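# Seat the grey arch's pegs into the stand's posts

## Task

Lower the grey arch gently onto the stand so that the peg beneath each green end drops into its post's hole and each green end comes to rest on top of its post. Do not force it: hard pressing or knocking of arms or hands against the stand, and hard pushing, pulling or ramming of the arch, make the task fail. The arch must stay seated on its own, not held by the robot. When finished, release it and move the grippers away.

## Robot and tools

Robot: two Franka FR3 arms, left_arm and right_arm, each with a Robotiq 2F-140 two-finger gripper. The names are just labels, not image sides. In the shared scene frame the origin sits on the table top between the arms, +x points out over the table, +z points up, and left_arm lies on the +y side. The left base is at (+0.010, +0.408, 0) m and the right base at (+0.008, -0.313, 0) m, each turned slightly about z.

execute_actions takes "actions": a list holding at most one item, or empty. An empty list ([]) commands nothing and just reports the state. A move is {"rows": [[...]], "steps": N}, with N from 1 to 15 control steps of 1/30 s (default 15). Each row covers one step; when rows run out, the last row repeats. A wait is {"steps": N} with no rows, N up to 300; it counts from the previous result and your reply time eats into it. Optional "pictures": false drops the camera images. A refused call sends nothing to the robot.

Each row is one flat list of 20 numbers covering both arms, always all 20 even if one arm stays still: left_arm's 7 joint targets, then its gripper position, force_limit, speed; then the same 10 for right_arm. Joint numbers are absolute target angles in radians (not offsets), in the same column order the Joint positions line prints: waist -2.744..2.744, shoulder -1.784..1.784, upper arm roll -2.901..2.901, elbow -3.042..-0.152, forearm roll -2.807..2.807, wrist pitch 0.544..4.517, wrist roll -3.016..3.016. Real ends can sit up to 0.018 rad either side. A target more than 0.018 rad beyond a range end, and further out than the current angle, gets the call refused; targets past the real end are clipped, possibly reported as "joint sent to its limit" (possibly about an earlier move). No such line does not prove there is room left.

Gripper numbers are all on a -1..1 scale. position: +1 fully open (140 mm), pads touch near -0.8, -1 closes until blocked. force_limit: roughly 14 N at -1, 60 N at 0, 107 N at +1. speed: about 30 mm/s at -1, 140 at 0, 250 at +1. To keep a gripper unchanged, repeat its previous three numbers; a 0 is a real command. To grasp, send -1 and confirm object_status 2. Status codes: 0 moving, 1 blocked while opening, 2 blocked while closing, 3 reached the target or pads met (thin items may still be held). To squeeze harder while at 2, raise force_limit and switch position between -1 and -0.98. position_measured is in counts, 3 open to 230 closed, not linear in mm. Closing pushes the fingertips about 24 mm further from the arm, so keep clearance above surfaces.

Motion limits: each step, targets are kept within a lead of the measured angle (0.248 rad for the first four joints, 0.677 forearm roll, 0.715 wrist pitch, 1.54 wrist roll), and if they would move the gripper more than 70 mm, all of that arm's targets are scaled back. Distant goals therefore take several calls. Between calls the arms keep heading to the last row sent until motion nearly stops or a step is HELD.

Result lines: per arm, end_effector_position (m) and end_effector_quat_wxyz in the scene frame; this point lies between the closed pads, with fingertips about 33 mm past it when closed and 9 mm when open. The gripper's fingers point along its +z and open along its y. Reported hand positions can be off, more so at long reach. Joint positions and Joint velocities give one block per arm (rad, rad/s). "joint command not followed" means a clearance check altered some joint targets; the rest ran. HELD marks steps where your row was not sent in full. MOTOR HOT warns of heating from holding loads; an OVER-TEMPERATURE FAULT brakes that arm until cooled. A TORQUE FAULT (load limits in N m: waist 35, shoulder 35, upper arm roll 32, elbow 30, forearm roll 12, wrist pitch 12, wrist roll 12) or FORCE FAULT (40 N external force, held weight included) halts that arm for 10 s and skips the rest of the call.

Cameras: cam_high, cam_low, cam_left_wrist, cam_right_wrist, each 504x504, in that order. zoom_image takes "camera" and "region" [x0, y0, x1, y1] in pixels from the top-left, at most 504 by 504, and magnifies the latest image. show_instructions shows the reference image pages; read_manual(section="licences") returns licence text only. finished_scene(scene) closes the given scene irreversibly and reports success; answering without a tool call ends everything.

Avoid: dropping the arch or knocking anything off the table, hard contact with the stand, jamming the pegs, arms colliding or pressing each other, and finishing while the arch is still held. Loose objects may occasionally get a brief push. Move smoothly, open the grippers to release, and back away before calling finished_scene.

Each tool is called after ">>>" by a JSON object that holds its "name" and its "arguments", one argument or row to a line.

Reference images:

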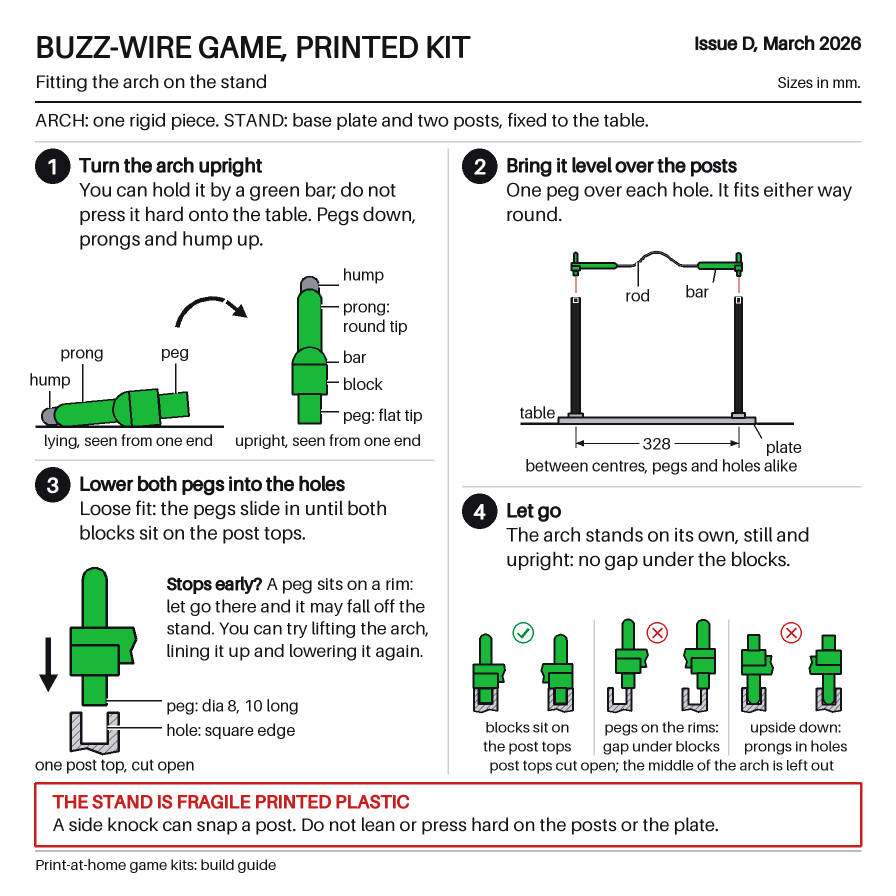

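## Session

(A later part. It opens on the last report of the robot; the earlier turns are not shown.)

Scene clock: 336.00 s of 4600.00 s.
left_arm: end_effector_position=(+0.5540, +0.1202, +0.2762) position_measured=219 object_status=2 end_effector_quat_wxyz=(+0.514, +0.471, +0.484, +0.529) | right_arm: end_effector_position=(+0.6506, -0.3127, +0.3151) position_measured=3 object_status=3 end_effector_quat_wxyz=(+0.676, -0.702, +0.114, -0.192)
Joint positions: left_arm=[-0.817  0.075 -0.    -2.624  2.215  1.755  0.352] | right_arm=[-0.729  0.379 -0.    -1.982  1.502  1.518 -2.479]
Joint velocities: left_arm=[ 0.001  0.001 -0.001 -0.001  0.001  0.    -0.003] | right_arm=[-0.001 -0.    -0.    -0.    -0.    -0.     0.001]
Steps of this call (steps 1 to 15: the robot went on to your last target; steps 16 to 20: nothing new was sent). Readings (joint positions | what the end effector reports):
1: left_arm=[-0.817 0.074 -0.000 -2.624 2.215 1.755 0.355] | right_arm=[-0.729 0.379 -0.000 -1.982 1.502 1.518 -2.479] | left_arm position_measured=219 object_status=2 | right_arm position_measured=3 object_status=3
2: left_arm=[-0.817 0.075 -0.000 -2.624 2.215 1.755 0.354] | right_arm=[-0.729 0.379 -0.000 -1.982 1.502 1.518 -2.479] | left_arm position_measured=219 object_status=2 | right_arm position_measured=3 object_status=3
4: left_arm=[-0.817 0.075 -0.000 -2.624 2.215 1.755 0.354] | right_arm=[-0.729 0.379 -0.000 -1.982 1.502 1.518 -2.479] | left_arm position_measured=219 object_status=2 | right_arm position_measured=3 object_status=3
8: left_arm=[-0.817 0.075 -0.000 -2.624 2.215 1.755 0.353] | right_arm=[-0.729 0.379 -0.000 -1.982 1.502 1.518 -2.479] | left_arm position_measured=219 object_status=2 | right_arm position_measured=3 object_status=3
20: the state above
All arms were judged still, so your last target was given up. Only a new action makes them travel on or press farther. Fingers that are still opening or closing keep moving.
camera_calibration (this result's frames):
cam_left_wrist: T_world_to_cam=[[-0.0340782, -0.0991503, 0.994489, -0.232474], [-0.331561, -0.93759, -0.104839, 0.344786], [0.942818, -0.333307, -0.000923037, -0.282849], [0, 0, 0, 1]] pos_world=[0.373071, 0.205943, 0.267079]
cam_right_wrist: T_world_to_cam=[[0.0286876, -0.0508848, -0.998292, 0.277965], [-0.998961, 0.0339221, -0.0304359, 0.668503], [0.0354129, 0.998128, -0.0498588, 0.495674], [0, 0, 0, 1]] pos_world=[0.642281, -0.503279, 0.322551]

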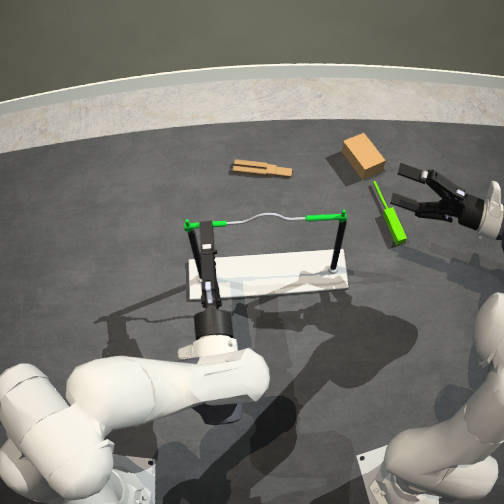

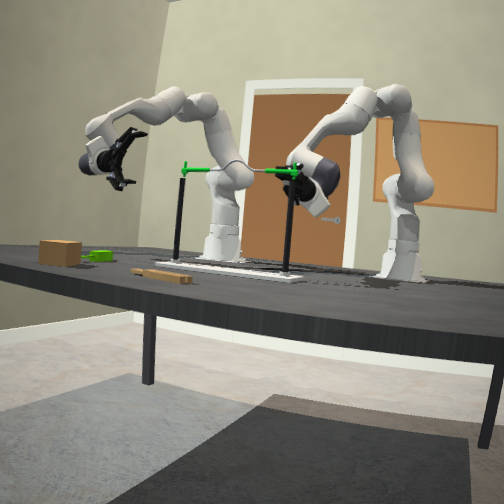

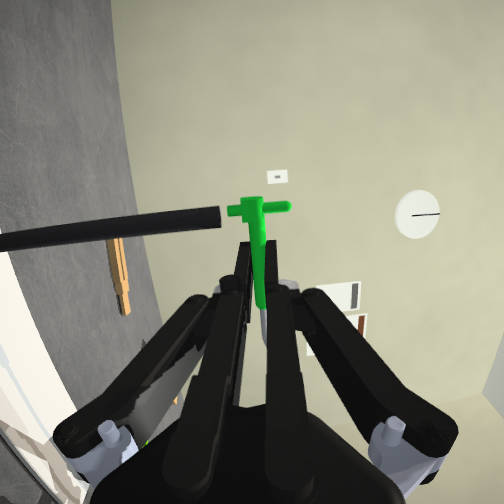

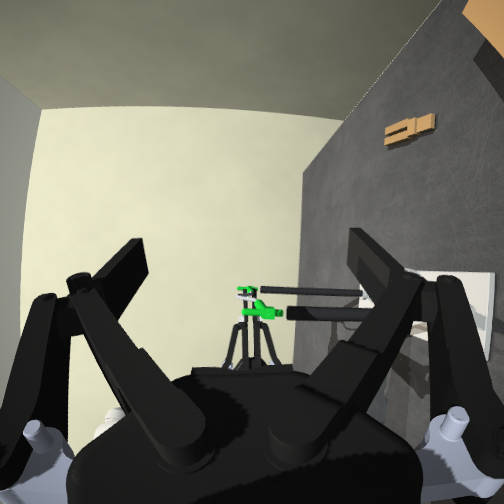

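>>> {"name": "execute_actions", "arguments": {
  "actions": [
    {"rows":[[-0.820,0.076,0,-2.619,2.211,1.751,0.359,-1,0.2,-0.7,-0.73,0.38,0,-1.98,1.502,1.517,-2.482,1,0,0],[-0.821,0.078,0,-2.617,2.209,1.751,0.359,-1,0.2,-0.7,-0.73,0.38,0,-1.98,1.502,1.517,-2.482,1,0,0],[-0.823,0.080,0,-2.615,2.207,1.751,0.359,-1,0.2,-0.7,-0.73,0.38,0,-1.98,1.502,1.517,-2.482,1,0,0],[-0.825,0.083,0,-2.613,2.205,1.751,0.359,-1,0.2,-0.7,-0.73,0.38,0,-1.98,1.502,1.517,-2.482,1,0,0]],"steps":15}
  ],
  "pictures": false
}}

>>> {"name": "execute_actions", "arguments": {
  "actions": [
    {"steps":15}
  ]
}}

>>> {"name": "zoom_image", "arguments": {
  "camera": "cam_right_wrist",
  "region": [220, 270, 320, 330]
}}

>>> {"name": "zoom_image", "arguments": {
  "camera": "cam_left_wrist",
  "region": [160, 170, 300, 250]
}}

Scene clock: 345.70 s of 4600.00 s.
left_arm: end_effector_position=(+0.5539, +0.1163, +0.2758) position_measured=219 object_status=2 end_effector_quat_wxyz=(+0.514, +0.471, +0.484, +0.528) | right_arm: end_effector_position=(+0.6506, -0.3127, +0.3151) position_measured=3 object_status=3 end_effector_quat_wxyz=(+0.676, -0.702, +0.114, -0.192)
Joint positions: left_arm=[-0.824  0.082 -0.    -2.615  2.208  1.754  0.355] | right_arm=[-0.729  0.379 -0.    -1.982  1.502  1.518 -2.479]
Joint velocities: left_arm=[-0.     0.002  0.    -0.001 -0.002 -0.002  0.004] | right_arm=[ 0.001 -0.001  0.001  0.001  0.    -0.     0.002]
Steps of this call (steps 1 to 90: nothing new was sent; then 6.20 s passed at rest; steps 91 to 105: all 15 steps of this action). Readings (joint positions | what the end effector reports):
91: left_arm=[-0.817 0.075 -0.000 -2.623 2.215 1.755 0.352] | right_arm=[-0.729 0.379 -0.000 -1.982 1.502 1.518 -2.479] | left_arm position_measured=219 object_status=2 | right_arm position_measured=3 object_status=3
92: left_arm=[-0.818 0.075 -0.000 -2.622 2.214 1.754 0.353] | right_arm=[-0.729 0.379 -0.000 -1.982 1.502 1.518 -2.479] | left_arm position_measured=219 object_status=2 | right_arm position_measured=3 object_status=3
94: left_arm=[-0.820 0.078 -0.000 -2.618 2.212 1.754 0.353] | right_arm=[-0.729 0.379 -0.000 -1.982 1.502 1.518 -2.479] | left_arm position_measured=219 object_status=2 | right_arm position_measured=3 object_status=3
98: left_arm=[-0.823 0.081 -0.000 -2.615 2.209 1.754 0.354] | right_arm=[-0.729 0.379 -0.000 -1.982 1.502 1.518 -2.479] | left_arm position_measured=219 object_status=2 | right_arm position_measured=3 object_status=3
105: the state above

Scene clock: 346.20 s of 4600.00 s.
left_arm: end_effector_position=(+0.5539, +0.1163, +0.2758) position_measured=219 object_status=2 end_effector_quat_wxyz=(+0.514, +0.471, +0.484, +0.529) | right_arm: end_effector_position=(+0.6506, -0.3127, +0.3151) position_measured=3 object_status=3 end_effector_quat_wxyz=(+0.676, -0.702, +0.114, -0.192)
Joint positions: left_arm=[-0.824  0.082 -0.    -2.615  2.208  1.754  0.355] | right_arm=[-0.729  0.379 -0.    -1.982  1.502  1.518 -2.479]
Joint velocities: left_arm=[ 0.    -0.     0.    -0.002 -0.001  0.     0.001] | right_arm=[ 0.     0.001  0.001  0.    -0.001 -0.    -0.   ]
Steps of this call (steps 1 to 15: the robot went on to your last target). Readings (joint positions | what the end effector reports):
1: left_arm=[-0.824 0.082 -0.000 -2.615 2.208 1.754 0.355] | right_arm=[-0.729 0.379 -0.000 -1.982 1.502 1.518 -2.479] | left_arm position_measured=219 object_status=2 | right_arm position_measured=3 object_status=3
2: left_arm=[-0.824 0.082 -0.000 -2.615 2.208 1.754 0.355] | right_arm=[-0.729 0.379 -0.000 -1.982 1.502 1.518 -2.479] | left_arm position_measured=219 object_status=2 | right_arm position_measured=3 object_status=3
4: left_arm=[-0.824 0.082 -0.000 -2.615 2.208 1.754 0.355] | right_arm=[-0.729 0.379 -0.000 -1.982 1.502 1.518 -2.479] | left_arm position_measured=219 object_status=2 | right_arm position_measured=3 object_status=3
8: left_arm=[-0.824 0.082 -0.000 -2.615 2.208 1.754 0.355] | right_arm=[-0.729 0.379 -0.000 -1.982 1.502 1.518 -2.479] | left_arm position_measured=219 object_status=2 | right_arm position_measured=3 object_status=3
15: the state above
All arms were judged still, so your last target was given up. Only a new action makes them travel on or press farther. Fingers that are still opening or closing keep moving.
camera_calibration (this result's frames):
cam_left_wrist: T_world_to_cam=[[-0.033659, -0.0987201, 0.994546, -0.232788], [-0.331402, -0.937708, -0.104294, 0.340831], [0.942889, -0.333105, -0.00115366, -0.284043], [0, 0, 0, 1]] pos_world=[0.372937, 0.202003, 0.266737]
cam_right_wrist: T_world_to_cam=[[0.0287374, -0.0509134, -0.99829, 0.277942], [-0.998959, 0.0339217, -0.0304867, 0.668532], [0.0354158, 0.998127, -0.0498856, 0.495689], [0, 0, 0, 1]] pos_world=[0.642294, -0.503287, 0.322576]

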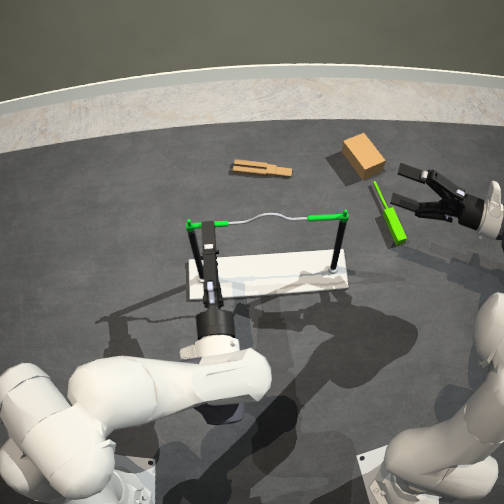

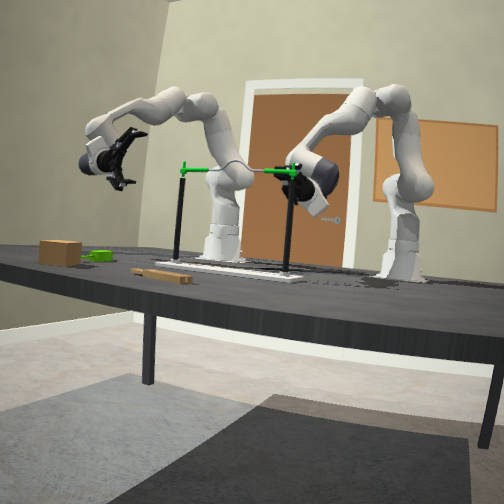

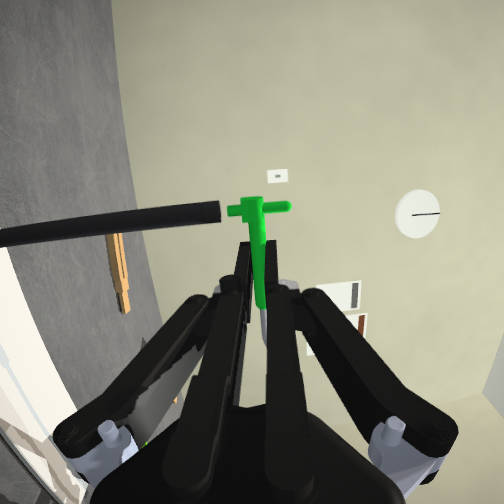

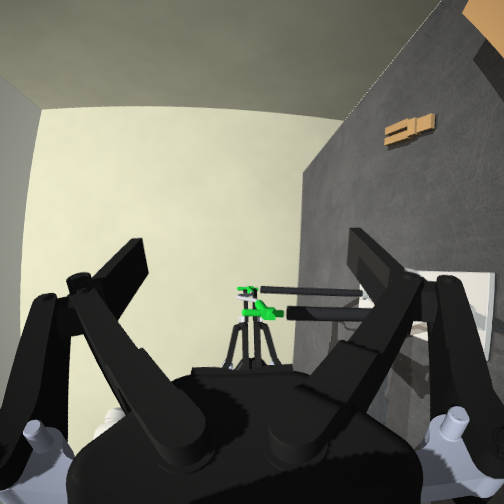

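Region (220, 270, 320, 330) of cam_right_wrist's 504x504 image, scaled by 5.040, with more detail than that image has; it fills the top 302 rows of this view, and the rest is white.

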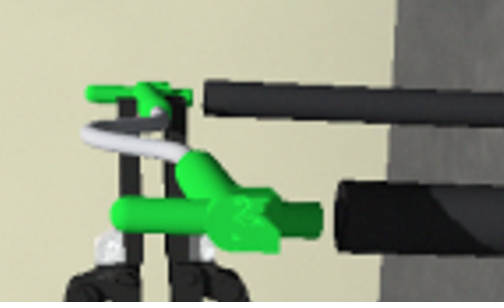

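Region (160, 170, 300, 250) of cam_left_wrist's 504x504 image, scaled by 3.600, with more detail than that image has; it fills the top 288 rows of this view, and the rest is white.

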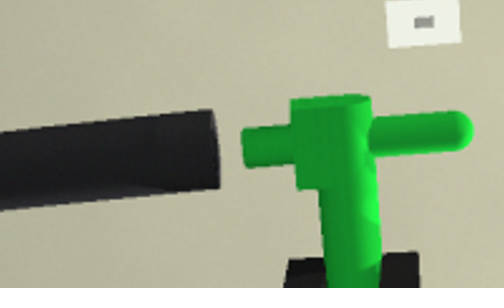

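>>> {"name": "execute_actions", "arguments": {
  "actions": []
}}

Scene clock: 360.77 s of 4600.00 s.
left_arm: end_effector_position=(+0.5539, +0.1162, +0.2758) position_measured=219 object_status=2 end_effector_quat_wxyz=(+0.514, +0.471, +0.484, +0.529) | right_arm: end_effector_position=(+0.6506, -0.3128, +0.3151) position_measured=3 object_status=3 end_effector_quat_wxyz=(+0.676, -0.702, +0.114, -0.192)
Joint positions: left_arm=[-0.824  0.082 -0.    -2.614  2.208  1.754  0.356] | right_arm=[-0.729  0.379 -0.    -1.981  1.502  1.518 -2.479]
Joint velocities: left_arm=[ 0.    -0.    -0.001  0.001  0.    -0.001  0.001] | right_arm=[-0.001  0.001  0.001  0.     0.001  0.001  0.001]
Steps of this call (steps 1 to 90: nothing new was sent; then 11.57 s passed at rest). Readings (joint positions | what the end effector reports):
1: left_arm=[-0.824 0.082 -0.000 -2.615 2.208 1.754 0.355] | right_arm=[-0.729 0.379 -0.000 -1.982 1.502 1.518 -2.479] | left_arm position_measured=219 object_status=2 | right_arm position_measured=3 object_status=3
2: left_arm=[-0.824 0.082 -0.000 -2.615 2.208 1.754 0.355] | right_arm=[-0.729 0.379 -0.000 -1.982 1.502 1.518 -2.479] | left_arm position_measured=219 object_status=2 | right_arm position_measured=3 object_status=3
4: left_arm=[-0.824 0.082 -0.000 -2.615 2.208 1.754 0.355] | right_arm=[-0.729 0.379 -0.000 -1.982 1.502 1.518 -2.479] | left_arm position_measured=219 object_status=2 | right_arm position_measured=3 object_status=3
8: left_arm=[-0.824 0.082 -0.000 -2.615 2.208 1.754 0.356] | right_arm=[-0.729 0.379 -0.000 -1.982 1.502 1.518 -2.479] | left_arm position_measured=219 object_status=2 | right_arm position_measured=3 object_status=3
90: the state above
camera_calibration (this result's frames):
cam_left_wrist: T_world_to_cam=[[-0.033736, -0.0988816, 0.994527, -0.232751], [-0.331343, -0.937709, -0.104472, 0.34082], [0.942907, -0.333054, -0.00112913, -0.284095], [0, 0, 0, 1]] pos_world=[0.372951, 0.201956, 0.266762]
cam_right_wrist: T_world_to_cam=[[0.0287659, -0.0509298, -0.998288, 0.277929], [-0.998959, 0.0339213, -0.0305158, 0.668549], [0.0354174, 0.998126, -0.049901, 0.495698], [0, 0, 0, 1]] pos_world=[0.642301, -0.503292, 0.322591]

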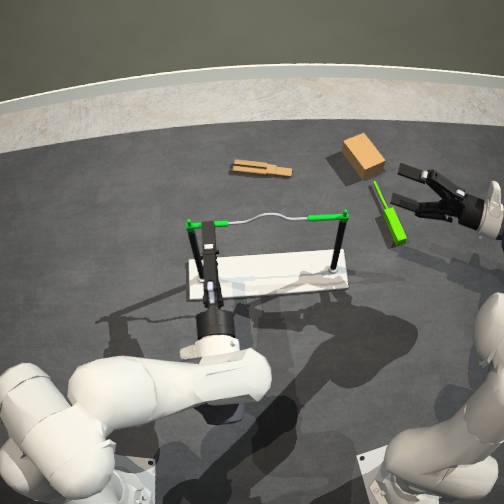

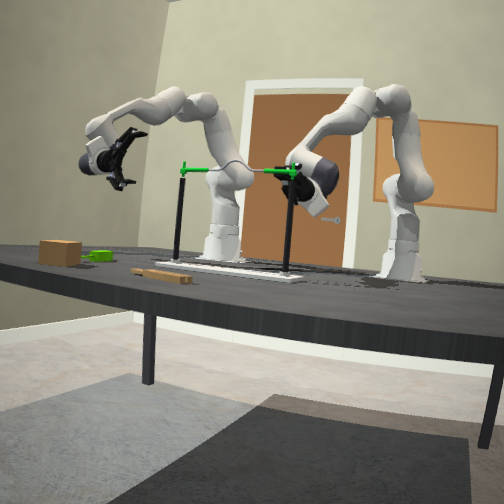

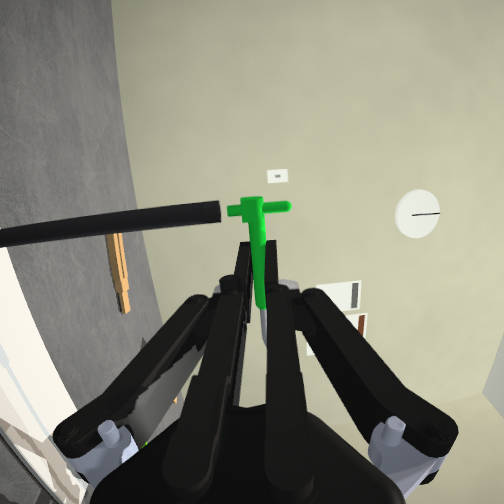

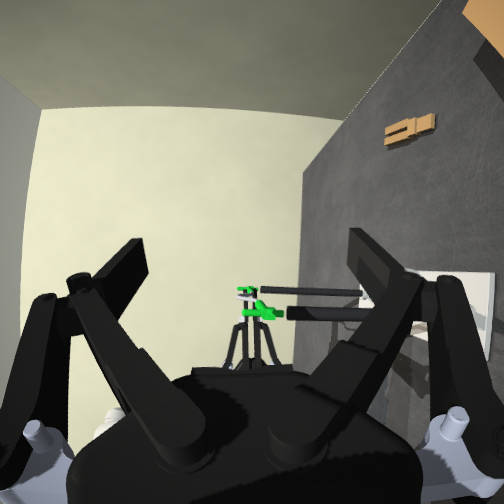

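>>> {"name": "execute_actions", "arguments": {
  "actions": [
    {"rows":[[-0.825,0.084,0,-2.613,2.209,1.749,0.351,-1,0.2,-0.7,-0.73,0.38,0,-1.98,1.502,1.517,-2.482,1,0,0],[-0.825,0.085,0,-2.613,2.210,1.748,0.349,-1,0.2,-0.7,-0.73,0.38,0,-1.98,1.502,1.517,-2.482,1,0,0],[-0.8253,0.086,0,-2.613,2.211,1.747,0.347,-1,0.2,-0.7,-0.73,0.38,0,-1.98,1.502,1.517,-2.482,1,0,0],[-0.8255,0.0875,0,-2.613,2.212,1.746,0.345,-1,0.2,-0.7,-0.73,0.38,0,-1.98,1.502,1.517,-2.482,1,0,0],[-0.8257,0.089,0,-2.6128,2.212,1.745,0.3435,-1,0.2,-0.7,-0.73,0.38,0,-1.98,1.502,1.517,-2.482,1,0,0],[-0.826,0.0905,0,-2.6126,2.212,1.744,0.342,-1,0.2,-0.7,-0.73,0.38,0,-1.98,1.502,1.517,-2.482,1,0,0],[-0.8262,0.092,0,-2.6124,2.212,1.743,0.341,-1,0.2,-0.7,-0.73,0.38,0,-1.98,1.502,1.517,-2.482,1,0,0],[-0.8264,0.0935,0,-2.6122,2.212,1.742,0.340,-1,0.2,-0.7,-0.73,0.38,0,-1.98,1.502,1.517,-2.482,1,0,0],[-0.8266,0.095,0,-2.612,2.212,1.741,0.339,-1,0.2,-0.7,-0.73,0.38,0,-1.98,1.502,1.517,-2.482,1,0,0],[-0.8268,0.0965,0,-2.612,2.212,1.741,0.339,-1,0.2,-0.7,-0.73,0.38,0,-1.98,1.502,1.517,-2.482,1,0,0],[-0.827,0.098,0,-2.612,2.212,1.741,0.339,-1,0.2,-0.7,-0.73,0.38,0,-1.98,1.502,1.517,-2.482,1,0,0],[-0.827,0.0995,0,-2.612,2.212,1.741,0.339,-1,0.2,-0.7,-0.73,0.38,0,-1.98,1.502,1.517,-2.482,1,0,0],[-0.827,0.1005,0,-2.612,2.212,1.741,0.339,-1,0.2,-0.7,-0.73,0.38,0,-1.98,1.502,1.517,-2.482,1,0,0]],"steps":15}
  ],
  "pictures": false
}}

>>> {"name": "execute_actions", "arguments": {
  "actions": [
    {"steps":20}
  ]
}}

>>> {"name": "zoom_image", "arguments": {
  "camera": "cam_left_wrist",
  "region": [160, 170, 300, 250]
}}

>>> {"name": "zoom_image", "arguments": {
  "camera": "cam_right_wrist",
  "region": [220, 270, 320, 330]
}}

Scene clock: 375.03 s of 4600.00 s.
left_arm: end_effector_position=(+0.5537, +0.1163, +0.2707) position_measured=219 object_status=2 end_effector_quat_wxyz=(+0.514, +0.472, +0.483, +0.529) | right_arm: end_effector_position=(+0.6506, -0.3128, +0.3152) position_measured=3 object_status=3 end_effector_quat_wxyz=(+0.676, -0.702, +0.114, -0.192)
Joint positions: left_arm=[-0.826  0.098 -0.    -2.613  2.209  1.744  0.346] | right_arm=[-0.729  0.379 -0.    -1.981  1.502  1.518 -2.479]
Joint velocities: left_arm=[-0.001  0.014 -0.001  0.004  0.001 -0.01  -0.021] | right_arm=[ 0.001  0.     0.     0.001 -0.002  0.     0.002]
Steps of this call (steps 1 to 90: nothing new was sent; then 10.77 s passed at rest; steps 91 to 105: all 15 steps of this action). Readings (joint positions | what the end effector reports):
91: left_arm=[-0.824 0.082 -0.000 -2.614 2.208 1.753 0.356] | right_arm=[-0.729 0.379 -0.000 -1.981 1.502 1.518 -2.479] | left_arm position_measured=219 object_status=2 | right_arm position_measured=3 object_status=3
92: left_arm=[-0.824 0.083 -0.000 -2.614 2.208 1.753 0.356] | right_arm=[-0.729 0.379 -0.000 -1.981 1.502 1.518 -2.479] | left_arm position_measured=219 object_status=2 | right_arm position_measured=3 object_status=3
94: left_arm=[-0.824 0.084 -0.000 -2.614 2.208 1.752 0.355] | right_arm=[-0.729 0.379 -0.000 -1.981 1.502 1.518 -2.479] | left_arm position_measured=219 object_status=2 | right_arm position_measured=3 object_status=3
98: left_arm=[-0.825 0.089 -0.000 -2.614 2.209 1.749 0.352] | right_arm=[-0.729 0.379 -0.000 -1.981 1.502 1.518 -2.479] | left_arm position_measured=219 object_status=2 | right_arm position_measured=3 object_status=3
105: the state above

Scene clock: 375.70 s of 4600.00 s.
left_arm: end_effector_position=(+0.5537, +0.1164, +0.2703) position_measured=219 object_status=2 end_effector_quat_wxyz=(+0.515, +0.471, +0.483, +0.529) | right_arm: end_effector_position=(+0.6506, -0.3128, +0.3152) position_measured=3 object_status=3 end_effector_quat_wxyz=(+0.676, -0.702, +0.114, -0.192)
Joint positions: left_arm=[-0.826  0.099 -0.    -2.613  2.209  1.743  0.343] | right_arm=[-0.729  0.379 -0.    -1.981  1.502  1.518 -2.479]
Joint velocities: left_arm=[ 0.001  0.001  0.    -0.002 -0.001 -0.    -0.   ] | right_arm=[-0.001  0.001  0.     0.    -0.     0.001 -0.001]
Steps of this call (steps 1 to 15: the robot went on to your last target; steps 16 to 20: nothing new was sent). Readings (joint positions | what the end effector reports):
1: left_arm=[-0.826 0.098 -0.000 -2.613 2.209 1.744 0.345] | right_arm=[-0.729 0.379 -0.000 -1.981 1.502 1.518 -2.479] | left_arm position_measured=219 object_status=2 | right_arm position_measured=3 object_status=3
2: left_arm=[-0.826 0.098 -0.000 -2.613 2.209 1.743 0.345] | right_arm=[-0.729 0.379 -0.000 -1.981 1.502 1.518 -2.479] | left_arm position_measured=219 object_status=2 | right_arm position_measured=3 object_status=3
4: left_arm=[-0.826 0.099 -0.000 -2.613 2.209 1.743 0.344] | right_arm=[-0.729 0.379 -0.000 -1.981 1.502 1.518 -2.479] | left_arm position_measured=219 object_status=2 | right_arm position_measured=3 object_status=3
8: left_arm=[-0.826 0.099 -0.000 -2.613 2.209 1.743 0.344] | right_arm=[-0.729 0.379 -0.000 -1.981 1.502 1.518 -2.479] | left_arm position_measured=219 object_status=2 | right_arm position_measured=3 object_status=3
20: the state above
All arms were judged still, so your last target was given up. Only a new action makes them travel on or press farther. Fingers that are still opening or closing keep moving.
camera_calibration (this result's frames):
cam_left_wrist: T_world_to_cam=[[-0.034981, -0.0985944, 0.994513, -0.226598], [-0.331801, -0.93753, -0.104616, 0.340556], [0.9427, -0.33364, 0.000081994, -0.283985], [0, 0, 0, 1]] pos_world=[0.372783, 0.202191, 0.261005]
cam_right_wrist: T_world_to_cam=[[0.0288104, -0.0509554, -0.998285, 0.277909], [-0.998957, 0.0339207, -0.0305612, 0.668575], [0.0354198, 0.998125, -0.049925, 0.495711], [0, 0, 0, 1]] pos_world=[0.642313, -0.503299, 0.322613]

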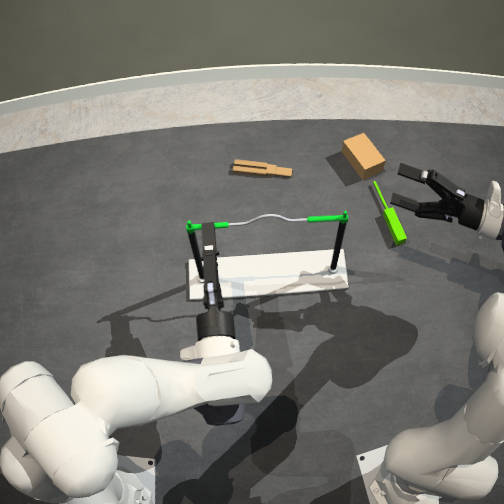

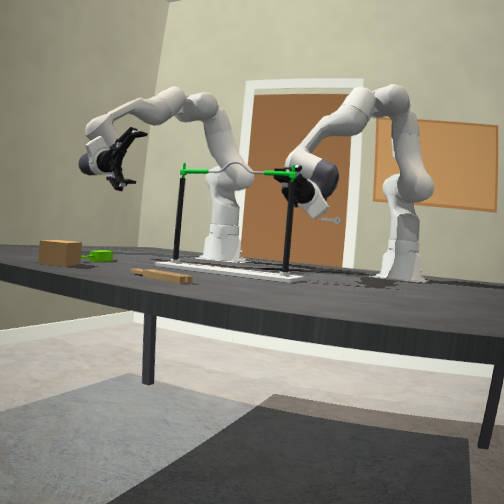

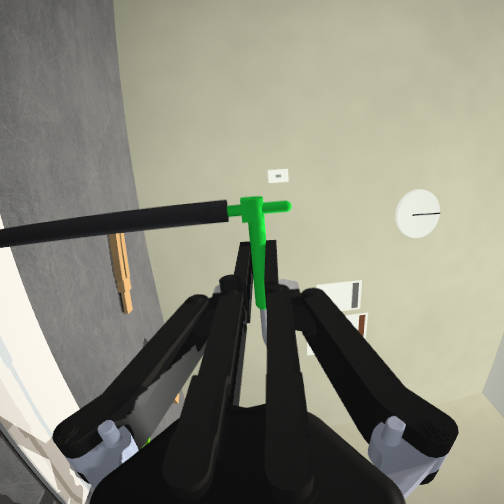

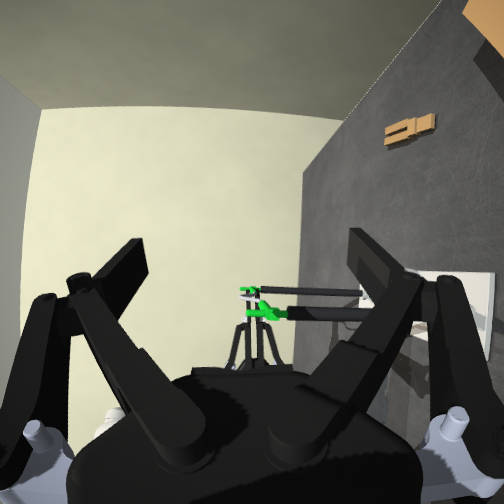

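Region (160, 170, 300, 250) of cam_left_wrist's 504x504 image, scaled by 3.600, with more detail than that image has; it fills the top 288 rows of this view, and the rest is white.

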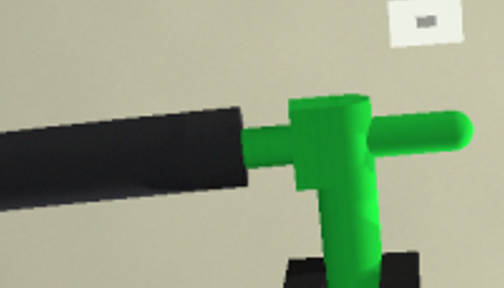

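Region (220, 270, 320, 330) of cam_right_wrist's 504x504 image, scaled by 5.040, with more detail than that image has; it fills the top 302 rows of this view, and the rest is white.

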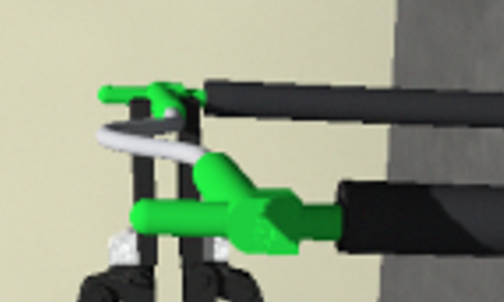

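>>> {"name": "execute_actions", "arguments": {
  "actions": [
    {"rows":[[-0.8255,0.1013,0,-2.611,2.213,1.741,0.339,-1,0.2,-0.7,-0.73,0.38,0,-1.98,1.502,1.517,-2.482,1,0,0],[-0.8245,0.1013,0,-2.611,2.213,1.741,0.338,-1,0.2,-0.7,-0.73,0.38,0,-1.98,1.502,1.517,-2.482,1,0,0],[-0.8245,0.1013,0,-2.611,2.213,1.741,0.337,-1,0.2,-0.7,-0.73,0.38,0,-1.98,1.502,1.517,-2.482,1,0,0],[-0.8245,0.1013,0,-2.611,2.213,1.740,0.336,-1,0.2,-0.7,-0.73,0.38,0,-1.98,1.502,1.517,-2.482,1,0,0],[-0.825,0.1025,0,-2.611,2.2135,1.7395,0.335,-1,0.2,-0.7,-0.73,0.38,0,-1.98,1.502,1.517,-2.482,1,0,0],[-0.8255,0.1037,0,-2.6108,2.2135,1.739,0.334,-1,0.2,-0.7,-0.73,0.38,0,-1.98,1.502,1.517,-2.482,1,0,0],[-0.826,0.105,0,-2.6106,2.214,1.738,0.333,-1,0.2,-0.7,-0.73,0.38,0,-1.98,1.502,1.517,-2.482,1,0,0],[-0.8262,0.1062,0,-2.6104,2.214,1.7375,0.332,-1,0.2,-0.7,-0.73,0.38,0,-1.98,1.502,1.517,-2.482,1,0,0],[-0.8264,0.1075,0,-2.6102,2.214,1.737,0.331,-1,0.2,-0.7,-0.73,0.38,0,-1.98,1.502,1.517,-2.482,1,0,0],[-0.8266,0.1087,0,-2.61,2.214,1.736,0.3305,-1,0.2,-0.7,-0.73,0.38,0,-1.98,1.502,1.517,-2.482,1,0,0],[-0.8268,0.110,0,-2.61,2.214,1.7355,0.3305,-1,0.2,-0.7,-0.73,0.38,0,-1.98,1.502,1.517,-2.482,1,0,0],[-0.827,0.111,0,-2.61,2.214,1.735,0.3305,-1,0.2,-0.7,-0.73,0.38,0,-1.98,1.502,1.517,-2.482,1,0,0],[-0.827,0.112,0,-2.61,2.214,1.735,0.3305,-1,0.2,-0.7,-0.73,0.38,0,-1.98,1.502,1.517,-2.482,1,0,0],[-0.827,0.113,0,-2.61,2.214,1.735,0.3305,-1,0.2,-0.7,-0.73,0.38,0,-1.98,1.502,1.517,-2.482,1,0,0]],"steps":15}
  ],
  "pictures": false
}}

>>> {"name": "execute_actions", "arguments": {
  "actions": [
    {"steps":20}
  ]
}}

>>> {"name": "zoom_image", "arguments": {
  "camera": "cam_left_wrist",
  "region": [160, 170, 300, 250]
}}

>>> {"name": "zoom_image", "arguments": {
  "camera": "cam_right_wrist",
  "region": [220, 270, 320, 330]
}}

Scene clock: 388.87 s of 4600.00 s.
left_arm: end_effector_position=(+0.5544, +0.1164, +0.2697) position_measured=219 object_status=2 end_effector_quat_wxyz=(+0.516, +0.469, +0.482, +0.530) | right_arm: end_effector_position=(+0.6507, -0.3128, +0.3152) position_measured=3 object_status=3 end_effector_quat_wxyz=(+0.676, -0.702, +0.114, -0.192)
Joint positions: left_arm=[-0.826  0.108 -0.    -2.61   2.211  1.734  0.337] | right_arm=[-0.729  0.379 -0.    -1.981  1.502  1.518 -2.479]
Joint velocities: left_arm=[-0.005  0.015  0.001  0.001  0.002 -0.024 -0.01 ] | right_arm=[-0.001 -0.001  0.001 -0.     0.     0.001 -0.001]
Steps of this call (steps 1 to 90: nothing new was sent; then 9.67 s passed at rest; steps 91 to 105: all 15 steps of this action). Readings (joint positions | what the end effector reports):
91: left_arm=[-0.826 0.099 -0.000 -2.613 2.209 1.743 0.343] | right_arm=[-0.729 0.379 -0.000 -1.981 1.502 1.518 -2.479] | left_arm position_measured=219 object_status=2 | right_arm position_measured=3 object_status=3
92: left_arm=[-0.826 0.099 -0.000 -2.613 2.209 1.743 0.343] | right_arm=[-0.729 0.379 -0.000 -1.981 1.502 1.518 -2.479] | left_arm position_measured=219 object_status=2 | right_arm position_measured=3 object_status=3
94: left_arm=[-0.826 0.100 -0.000 -2.612 2.210 1.743 0.342] | right_arm=[-0.729 0.379 -0.000 -1.981 1.502 1.518 -2.479] | left_arm position_measured=219 object_status=2 | right_arm position_measured=3 object_status=3
98: left_arm=[-0.826 0.102 -0.000 -2.612 2.210 1.740 0.341] | right_arm=[-0.729 0.379 -0.000 -1.981 1.502 1.518 -2.479] | left_arm position_measured=219 object_status=2 | right_arm position_measured=3 object_status=3
105: the state above

Scene clock: 389.53 s of 4600.00 s.
left_arm: end_effector_position=(+0.5544, +0.1164, +0.2697) position_measured=219 object_status=2 end_effector_quat_wxyz=(+0.517, +0.469, +0.482, +0.530) | right_arm: end_effector_position=(+0.6507, -0.3128, +0.3152) position_measured=3 object_status=3 end_effector_quat_wxyz=(+0.676, -0.702, +0.114, -0.192)
Joint positions: left_arm=[-0.826  0.109 -0.    -2.61   2.211  1.731  0.336] | right_arm=[-0.729  0.379 -0.    -1.981  1.502  1.518 -2.479]
Joint velocities: left_arm=[-0.001  0.001 -0.002 -0.     0.    -0.001  0.001] | right_arm=[-0.001  0.001 -0.001 -0.002 -0.    -0.     0.001]
Steps of this call (steps 1 to 15: the robot went on to your last target; steps 16 to 20: nothing new was sent). Readings (joint positions | what the end effector reports):
1: left_arm=[-0.826 0.108 -0.000 -2.610 2.211 1.733 0.337] | right_arm=[-0.729 0.379 -0.000 -1.981 1.502 1.518 -2.479] | left_arm position_measured=219 object_status=2 | right_arm position_measured=3 object_status=3
2: left_arm=[-0.826 0.108 -0.000 -2.610 2.211 1.733 0.336] | right_arm=[-0.729 0.379 -0.000 -1.981 1.502 1.518 -2.479] | left_arm position_measured=219 object_status=2 | right_arm position_measured=3 object_status=3
4: left_arm=[-0.826 0.109 -0.000 -2.610 2.211 1.732 0.336] | right_arm=[-0.729 0.379 -0.000 -1.981 1.502 1.518 -2.479] | left_arm position_measured=219 object_status=2 | right_arm position_measured=3 object_status=3
8: left_arm=[-0.826 0.109 -0.000 -2.610 2.211 1.731 0.336] | right_arm=[-0.729 0.379 -0.000 -1.981 1.502 1.518 -2.479] | left_arm position_measured=219 object_status=2 | right_arm position_measured=3 object_status=3
20: the state above
All arms were judged still, so your last target was given up. Only a new action makes them travel on or press farther. Fingers that are still opening or closing keep moving.
camera_calibration (this result's frames):
cam_left_wrist: T_world_to_cam=[[-0.0422937, -0.0973839, 0.994348, -0.221993], [-0.330508, -0.937842, -0.105908, 0.340393], [0.942855, -0.33312, 0.00747864, -0.286816], [0, 0, 0, 1]] pos_world=[0.37354, 0.202072, 0.258934]
cam_right_wrist: T_world_to_cam=[[0.0288331, -0.0509682, -0.998284, 0.277899], [-0.998956, 0.0339204, -0.0305843, 0.668588], [0.0354211, 0.998124, -0.049937, 0.495717], [0, 0, 0, 1]] pos_world=[0.642319, -0.503302, 0.322625]

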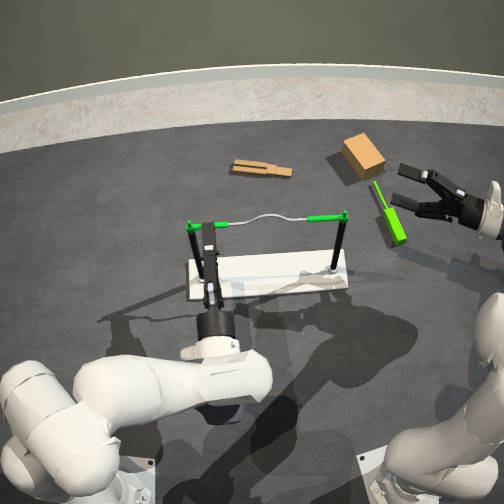

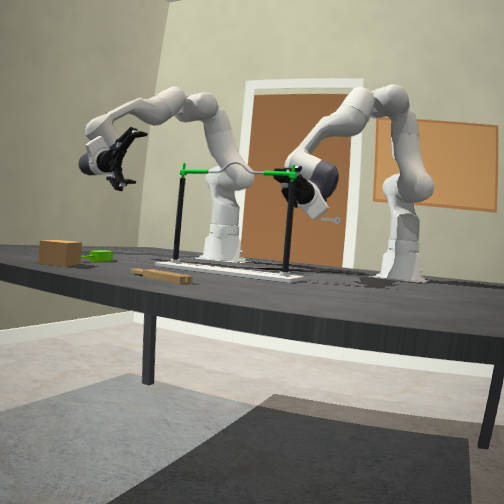

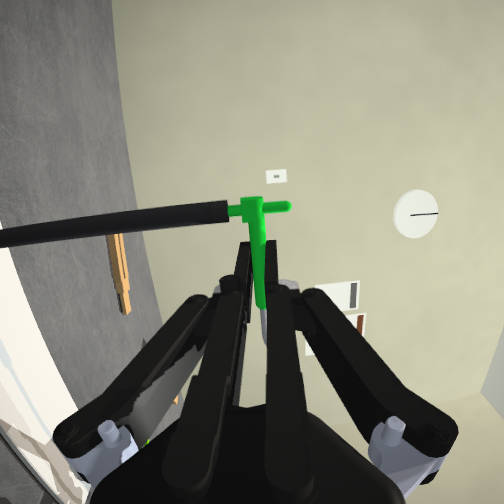

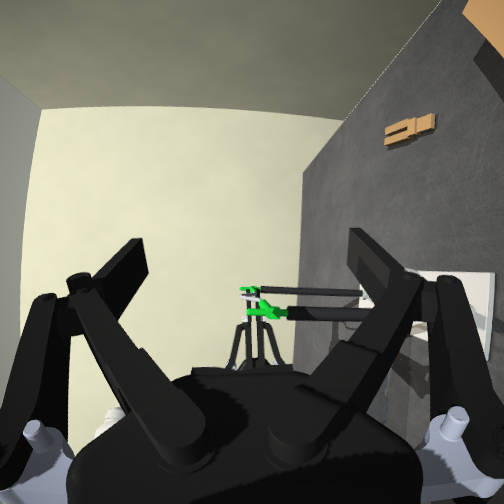

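Region (160, 170, 300, 250) of cam_left_wrist's 504x504 image, scaled by 3.600, with more detail than that image has; it fills the top 288 rows of this view, and the rest is white.

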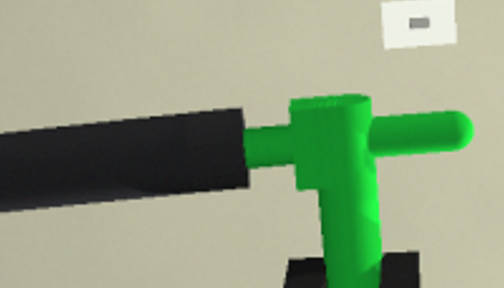

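Region (220, 270, 320, 330) of cam_right_wrist's 504x504 image, scaled by 5.040, with more detail than that image has; it fills the top 302 rows of this view, and the rest is white.

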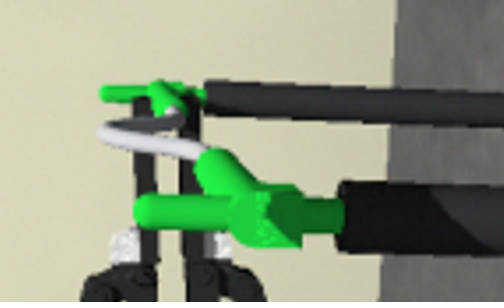

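>>> {"name": "execute_actions", "arguments": {
  "actions": [
    {"rows":[[-0.826,0.106,0,-2.611,2.211,1.737,0.342,-1,0.2,-0.7,-0.73,0.38,0,-1.98,1.502,1.517,-2.482,1,0,0],[-0.826,0.103,0,-2.612,2.211,1.740,0.345,-1,0.2,-0.7,-0.73,0.38,0,-1.98,1.502,1.517,-2.482,1,0,0],[-0.825,0.100,0,-2.612,2.211,1.743,0.348,-1,0.2,-0.7,-0.73,0.38,0,-1.98,1.502,1.517,-2.482,1,0,0],[-0.825,0.097,0,-2.613,2.211,1.746,0.351,-1,0.2,-0.7,-0.73,0.38,0,-1.98,1.502,1.517,-2.482,1,0,0],[-0.824,0.094,0,-2.613,2.211,1.748,0.351,-1,0.2,-0.7,-0.73,0.38,0,-1.98,1.502,1.517,-2.482,1,0,0],[-0.824,0.092,0,-2.613,2.211,1.749,0.351,-1,0.2,-0.7,-0.73,0.38,0,-1.98,1.502,1.517,-2.482,1,0,0]],"steps":15}
  ],
  "pictures": false
}}

>>> {"name": "execute_actions", "arguments": {
  "actions": [
    {"steps":20}
  ]
}}

>>> {"name": "zoom_image", "arguments": {
  "camera": "cam_left_wrist",
  "region": [200, 185, 270, 235]
}}

>>> {"name": "zoom_image", "arguments": {
  "camera": "cam_right_wrist",
  "region": [235, 278, 295, 326]
}}

Scene clock: 398.47 s of 4600.00 s.
left_arm: end_effector_position=(+0.5540, +0.1150, +0.2728) position_measured=219 object_status=2 end_effector_quat_wxyz=(+0.516, +0.471, +0.483, +0.528) | right_arm: end_effector_position=(+0.6507, -0.3128, +0.3152) position_measured=3 object_status=3 end_effector_quat_wxyz=(+0.676, -0.702, +0.114, -0.192)
Joint positions: left_arm=[-0.825  0.094 -0.    -2.612  2.211  1.746  0.345] | right_arm=[-0.729  0.379 -0.    -1.981  1.502  1.518 -2.479]
Joint velocities: left_arm=[ 0.     0.     0.001 -0.001  0.     0.009  0.009] | right_arm=[-0.     0.001 -0.     0.     0.001  0.001 -0.001]
Steps of this call (steps 1 to 90: nothing new was sent; then 5.43 s passed at rest; steps 91 to 105: all 15 steps of this action). Readings (joint positions | what the end effector reports):
91: left_arm=[-0.826 0.109 -0.000 -2.610 2.211 1.731 0.336] | right_arm=[-0.729 0.379 -0.000 -1.981 1.502 1.518 -2.479] | left_arm position_measured=219 object_status=2 | right_arm position_measured=3 object_status=3
92: left_arm=[-0.826 0.108 -0.000 -2.611 2.211 1.732 0.336] | right_arm=[-0.729 0.379 -0.000 -1.981 1.502 1.518 -2.479] | left_arm position_measured=219 object_status=2 | right_arm position_measured=3 object_status=3
94: left_arm=[-0.826 0.104 -0.000 -2.611 2.211 1.736 0.338] | right_arm=[-0.729 0.379 -0.000 -1.981 1.502 1.518 -2.479] | left_arm position_measured=219 object_status=2 | right_arm position_measured=3 object_status=3
98: left_arm=[-0.826 0.096 -0.000 -2.612 2.211 1.742 0.341] | right_arm=[-0.729 0.379 -0.000 -1.981 1.502 1.518 -2.479] | left_arm position_measured=219 object_status=2 | right_arm position_measured=3 object_status=3
105: the state above

Scene clock: 399.13 s of 4600.00 s.
left_arm: end_effector_position=(+0.5539, +0.1149, +0.2723) position_measured=219 object_status=2 end_effector_quat_wxyz=(+0.515, +0.472, +0.483, +0.528) | right_arm: end_effector_position=(+0.6507, -0.3128, +0.3152) position_measured=3 object_status=3 end_effector_quat_wxyz=(+0.676, -0.702, +0.114, -0.192)
Joint positions: left_arm=[-0.825  0.094 -0.    -2.612  2.211  1.748  0.347] | right_arm=[-0.729  0.379 -0.    -1.981  1.502  1.518 -2.479]
Joint velocities: left_arm=[-0.001  0.001  0.     0.    -0.    -0.     0.   ] | right_arm=[-0.001  0.     0.001  0.     0.001  0.    -0.001]
Steps of this call (steps 1 to 15: the robot went on to your last target; steps 16 to 20: nothing new was sent). Readings (joint positions | what the end effector reports):
1: left_arm=[-0.825 0.094 -0.000 -2.612 2.211 1.747 0.345] | right_arm=[-0.729 0.379 -0.000 -1.981 1.502 1.518 -2.479] | left_arm position_measured=219 object_status=2 | right_arm position_measured=3 object_status=3
2: left_arm=[-0.825 0.094 -0.000 -2.612 2.211 1.747 0.345] | right_arm=[-0.729 0.379 -0.000 -1.981 1.502 1.518 -2.479] | left_arm position_measured=219 object_status=2 | right_arm position_measured=3 object_status=3
4: left_arm=[-0.825 0.094 -0.000 -2.612 2.211 1.747 0.346] | right_arm=[-0.729 0.379 -0.000 -1.981 1.502 1.518 -2.479] | left_arm position_measured=219 object_status=2 | right_arm position_measured=3 object_status=3
8: left_arm=[-0.825 0.094 -0.000 -2.612 2.211 1.748 0.346] | right_arm=[-0.729 0.379 -0.000 -1.981 1.502 1.518 -2.479] | left_arm position_measured=219 object_status=2 | right_arm position_measured=3 object_status=3
20: the state above
All arms were judged still, so your last target was given up. Only a new action makes them travel on or press farther. Fingers that are still opening or closing keep moving.
camera_calibration (this result's frames):
cam_left_wrist: T_world_to_cam=[[-0.0349859, -0.0986541, 0.994507, -0.228742], [-0.334607, -0.936526, -0.104674, 0.340935], [0.941708, -0.336431, -0.000245104, -0.283693], [0, 0, 0, 1]] pos_world=[0.373232, 0.201285, 0.263103]
cam_right_wrist: T_world_to_cam=[[0.0288512, -0.0509789, -0.998283, 0.27789], [-0.998956, 0.0339202, -0.0306029, 0.668599], [0.0354221, 0.998124, -0.049947, 0.495723], [0, 0, 0, 1]] pos_world=[0.642324, -0.503305, 0.322634]

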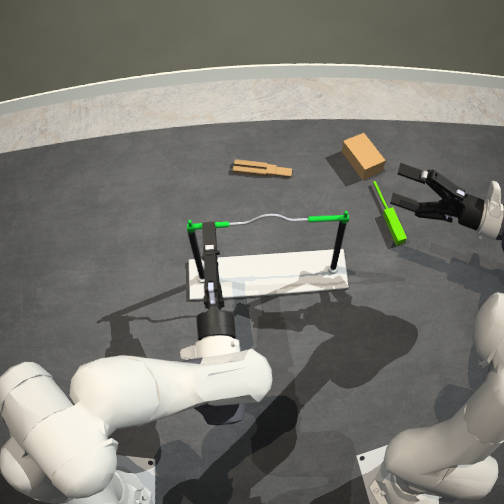

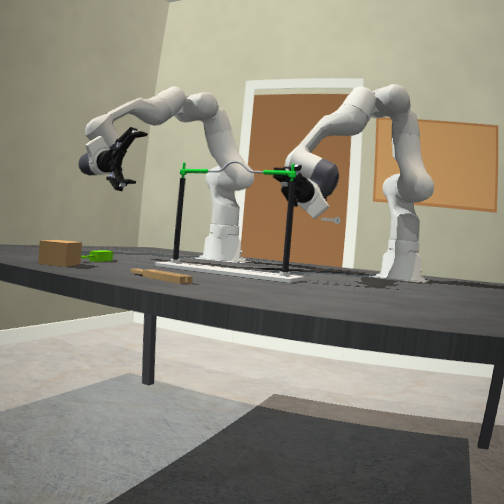

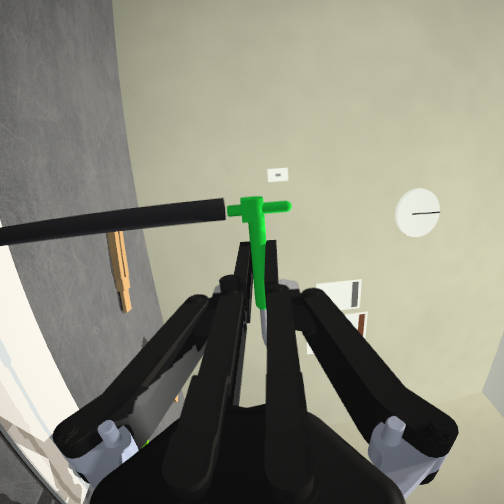

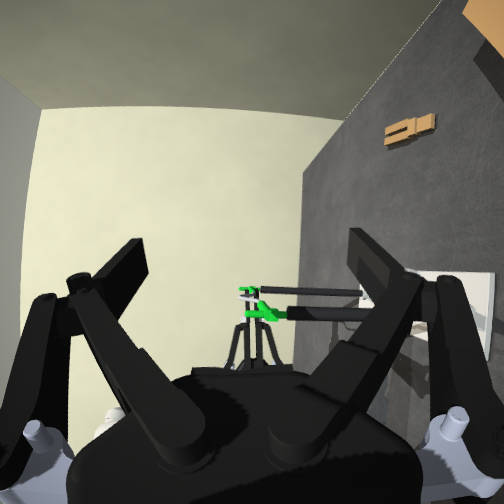

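Region (200, 185, 270, 235) of cam_left_wrist's 504x504 image, scaled by 7.200, with more detail than that image has; it fills the top 360 rows of this view, and the rest is white.

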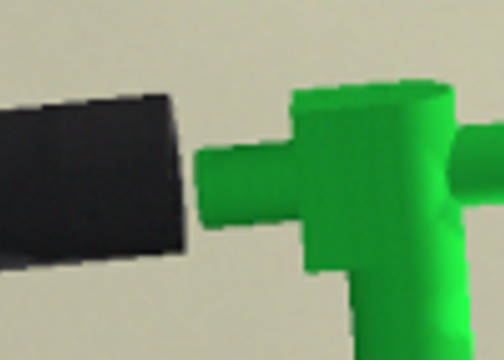

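Region (235, 278, 295, 326) of cam_right_wrist's 504x504 image, scaled by 8.400, with more detail than that image has; it fills the top 403 rows of this view, and the rest is white.

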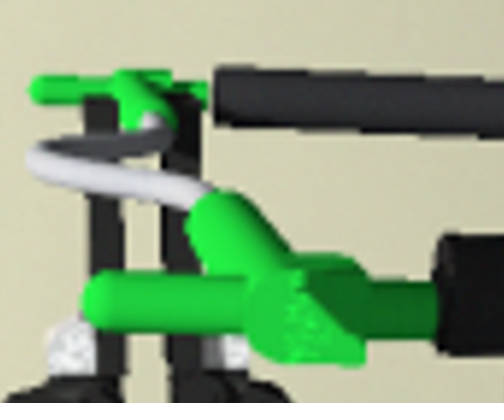

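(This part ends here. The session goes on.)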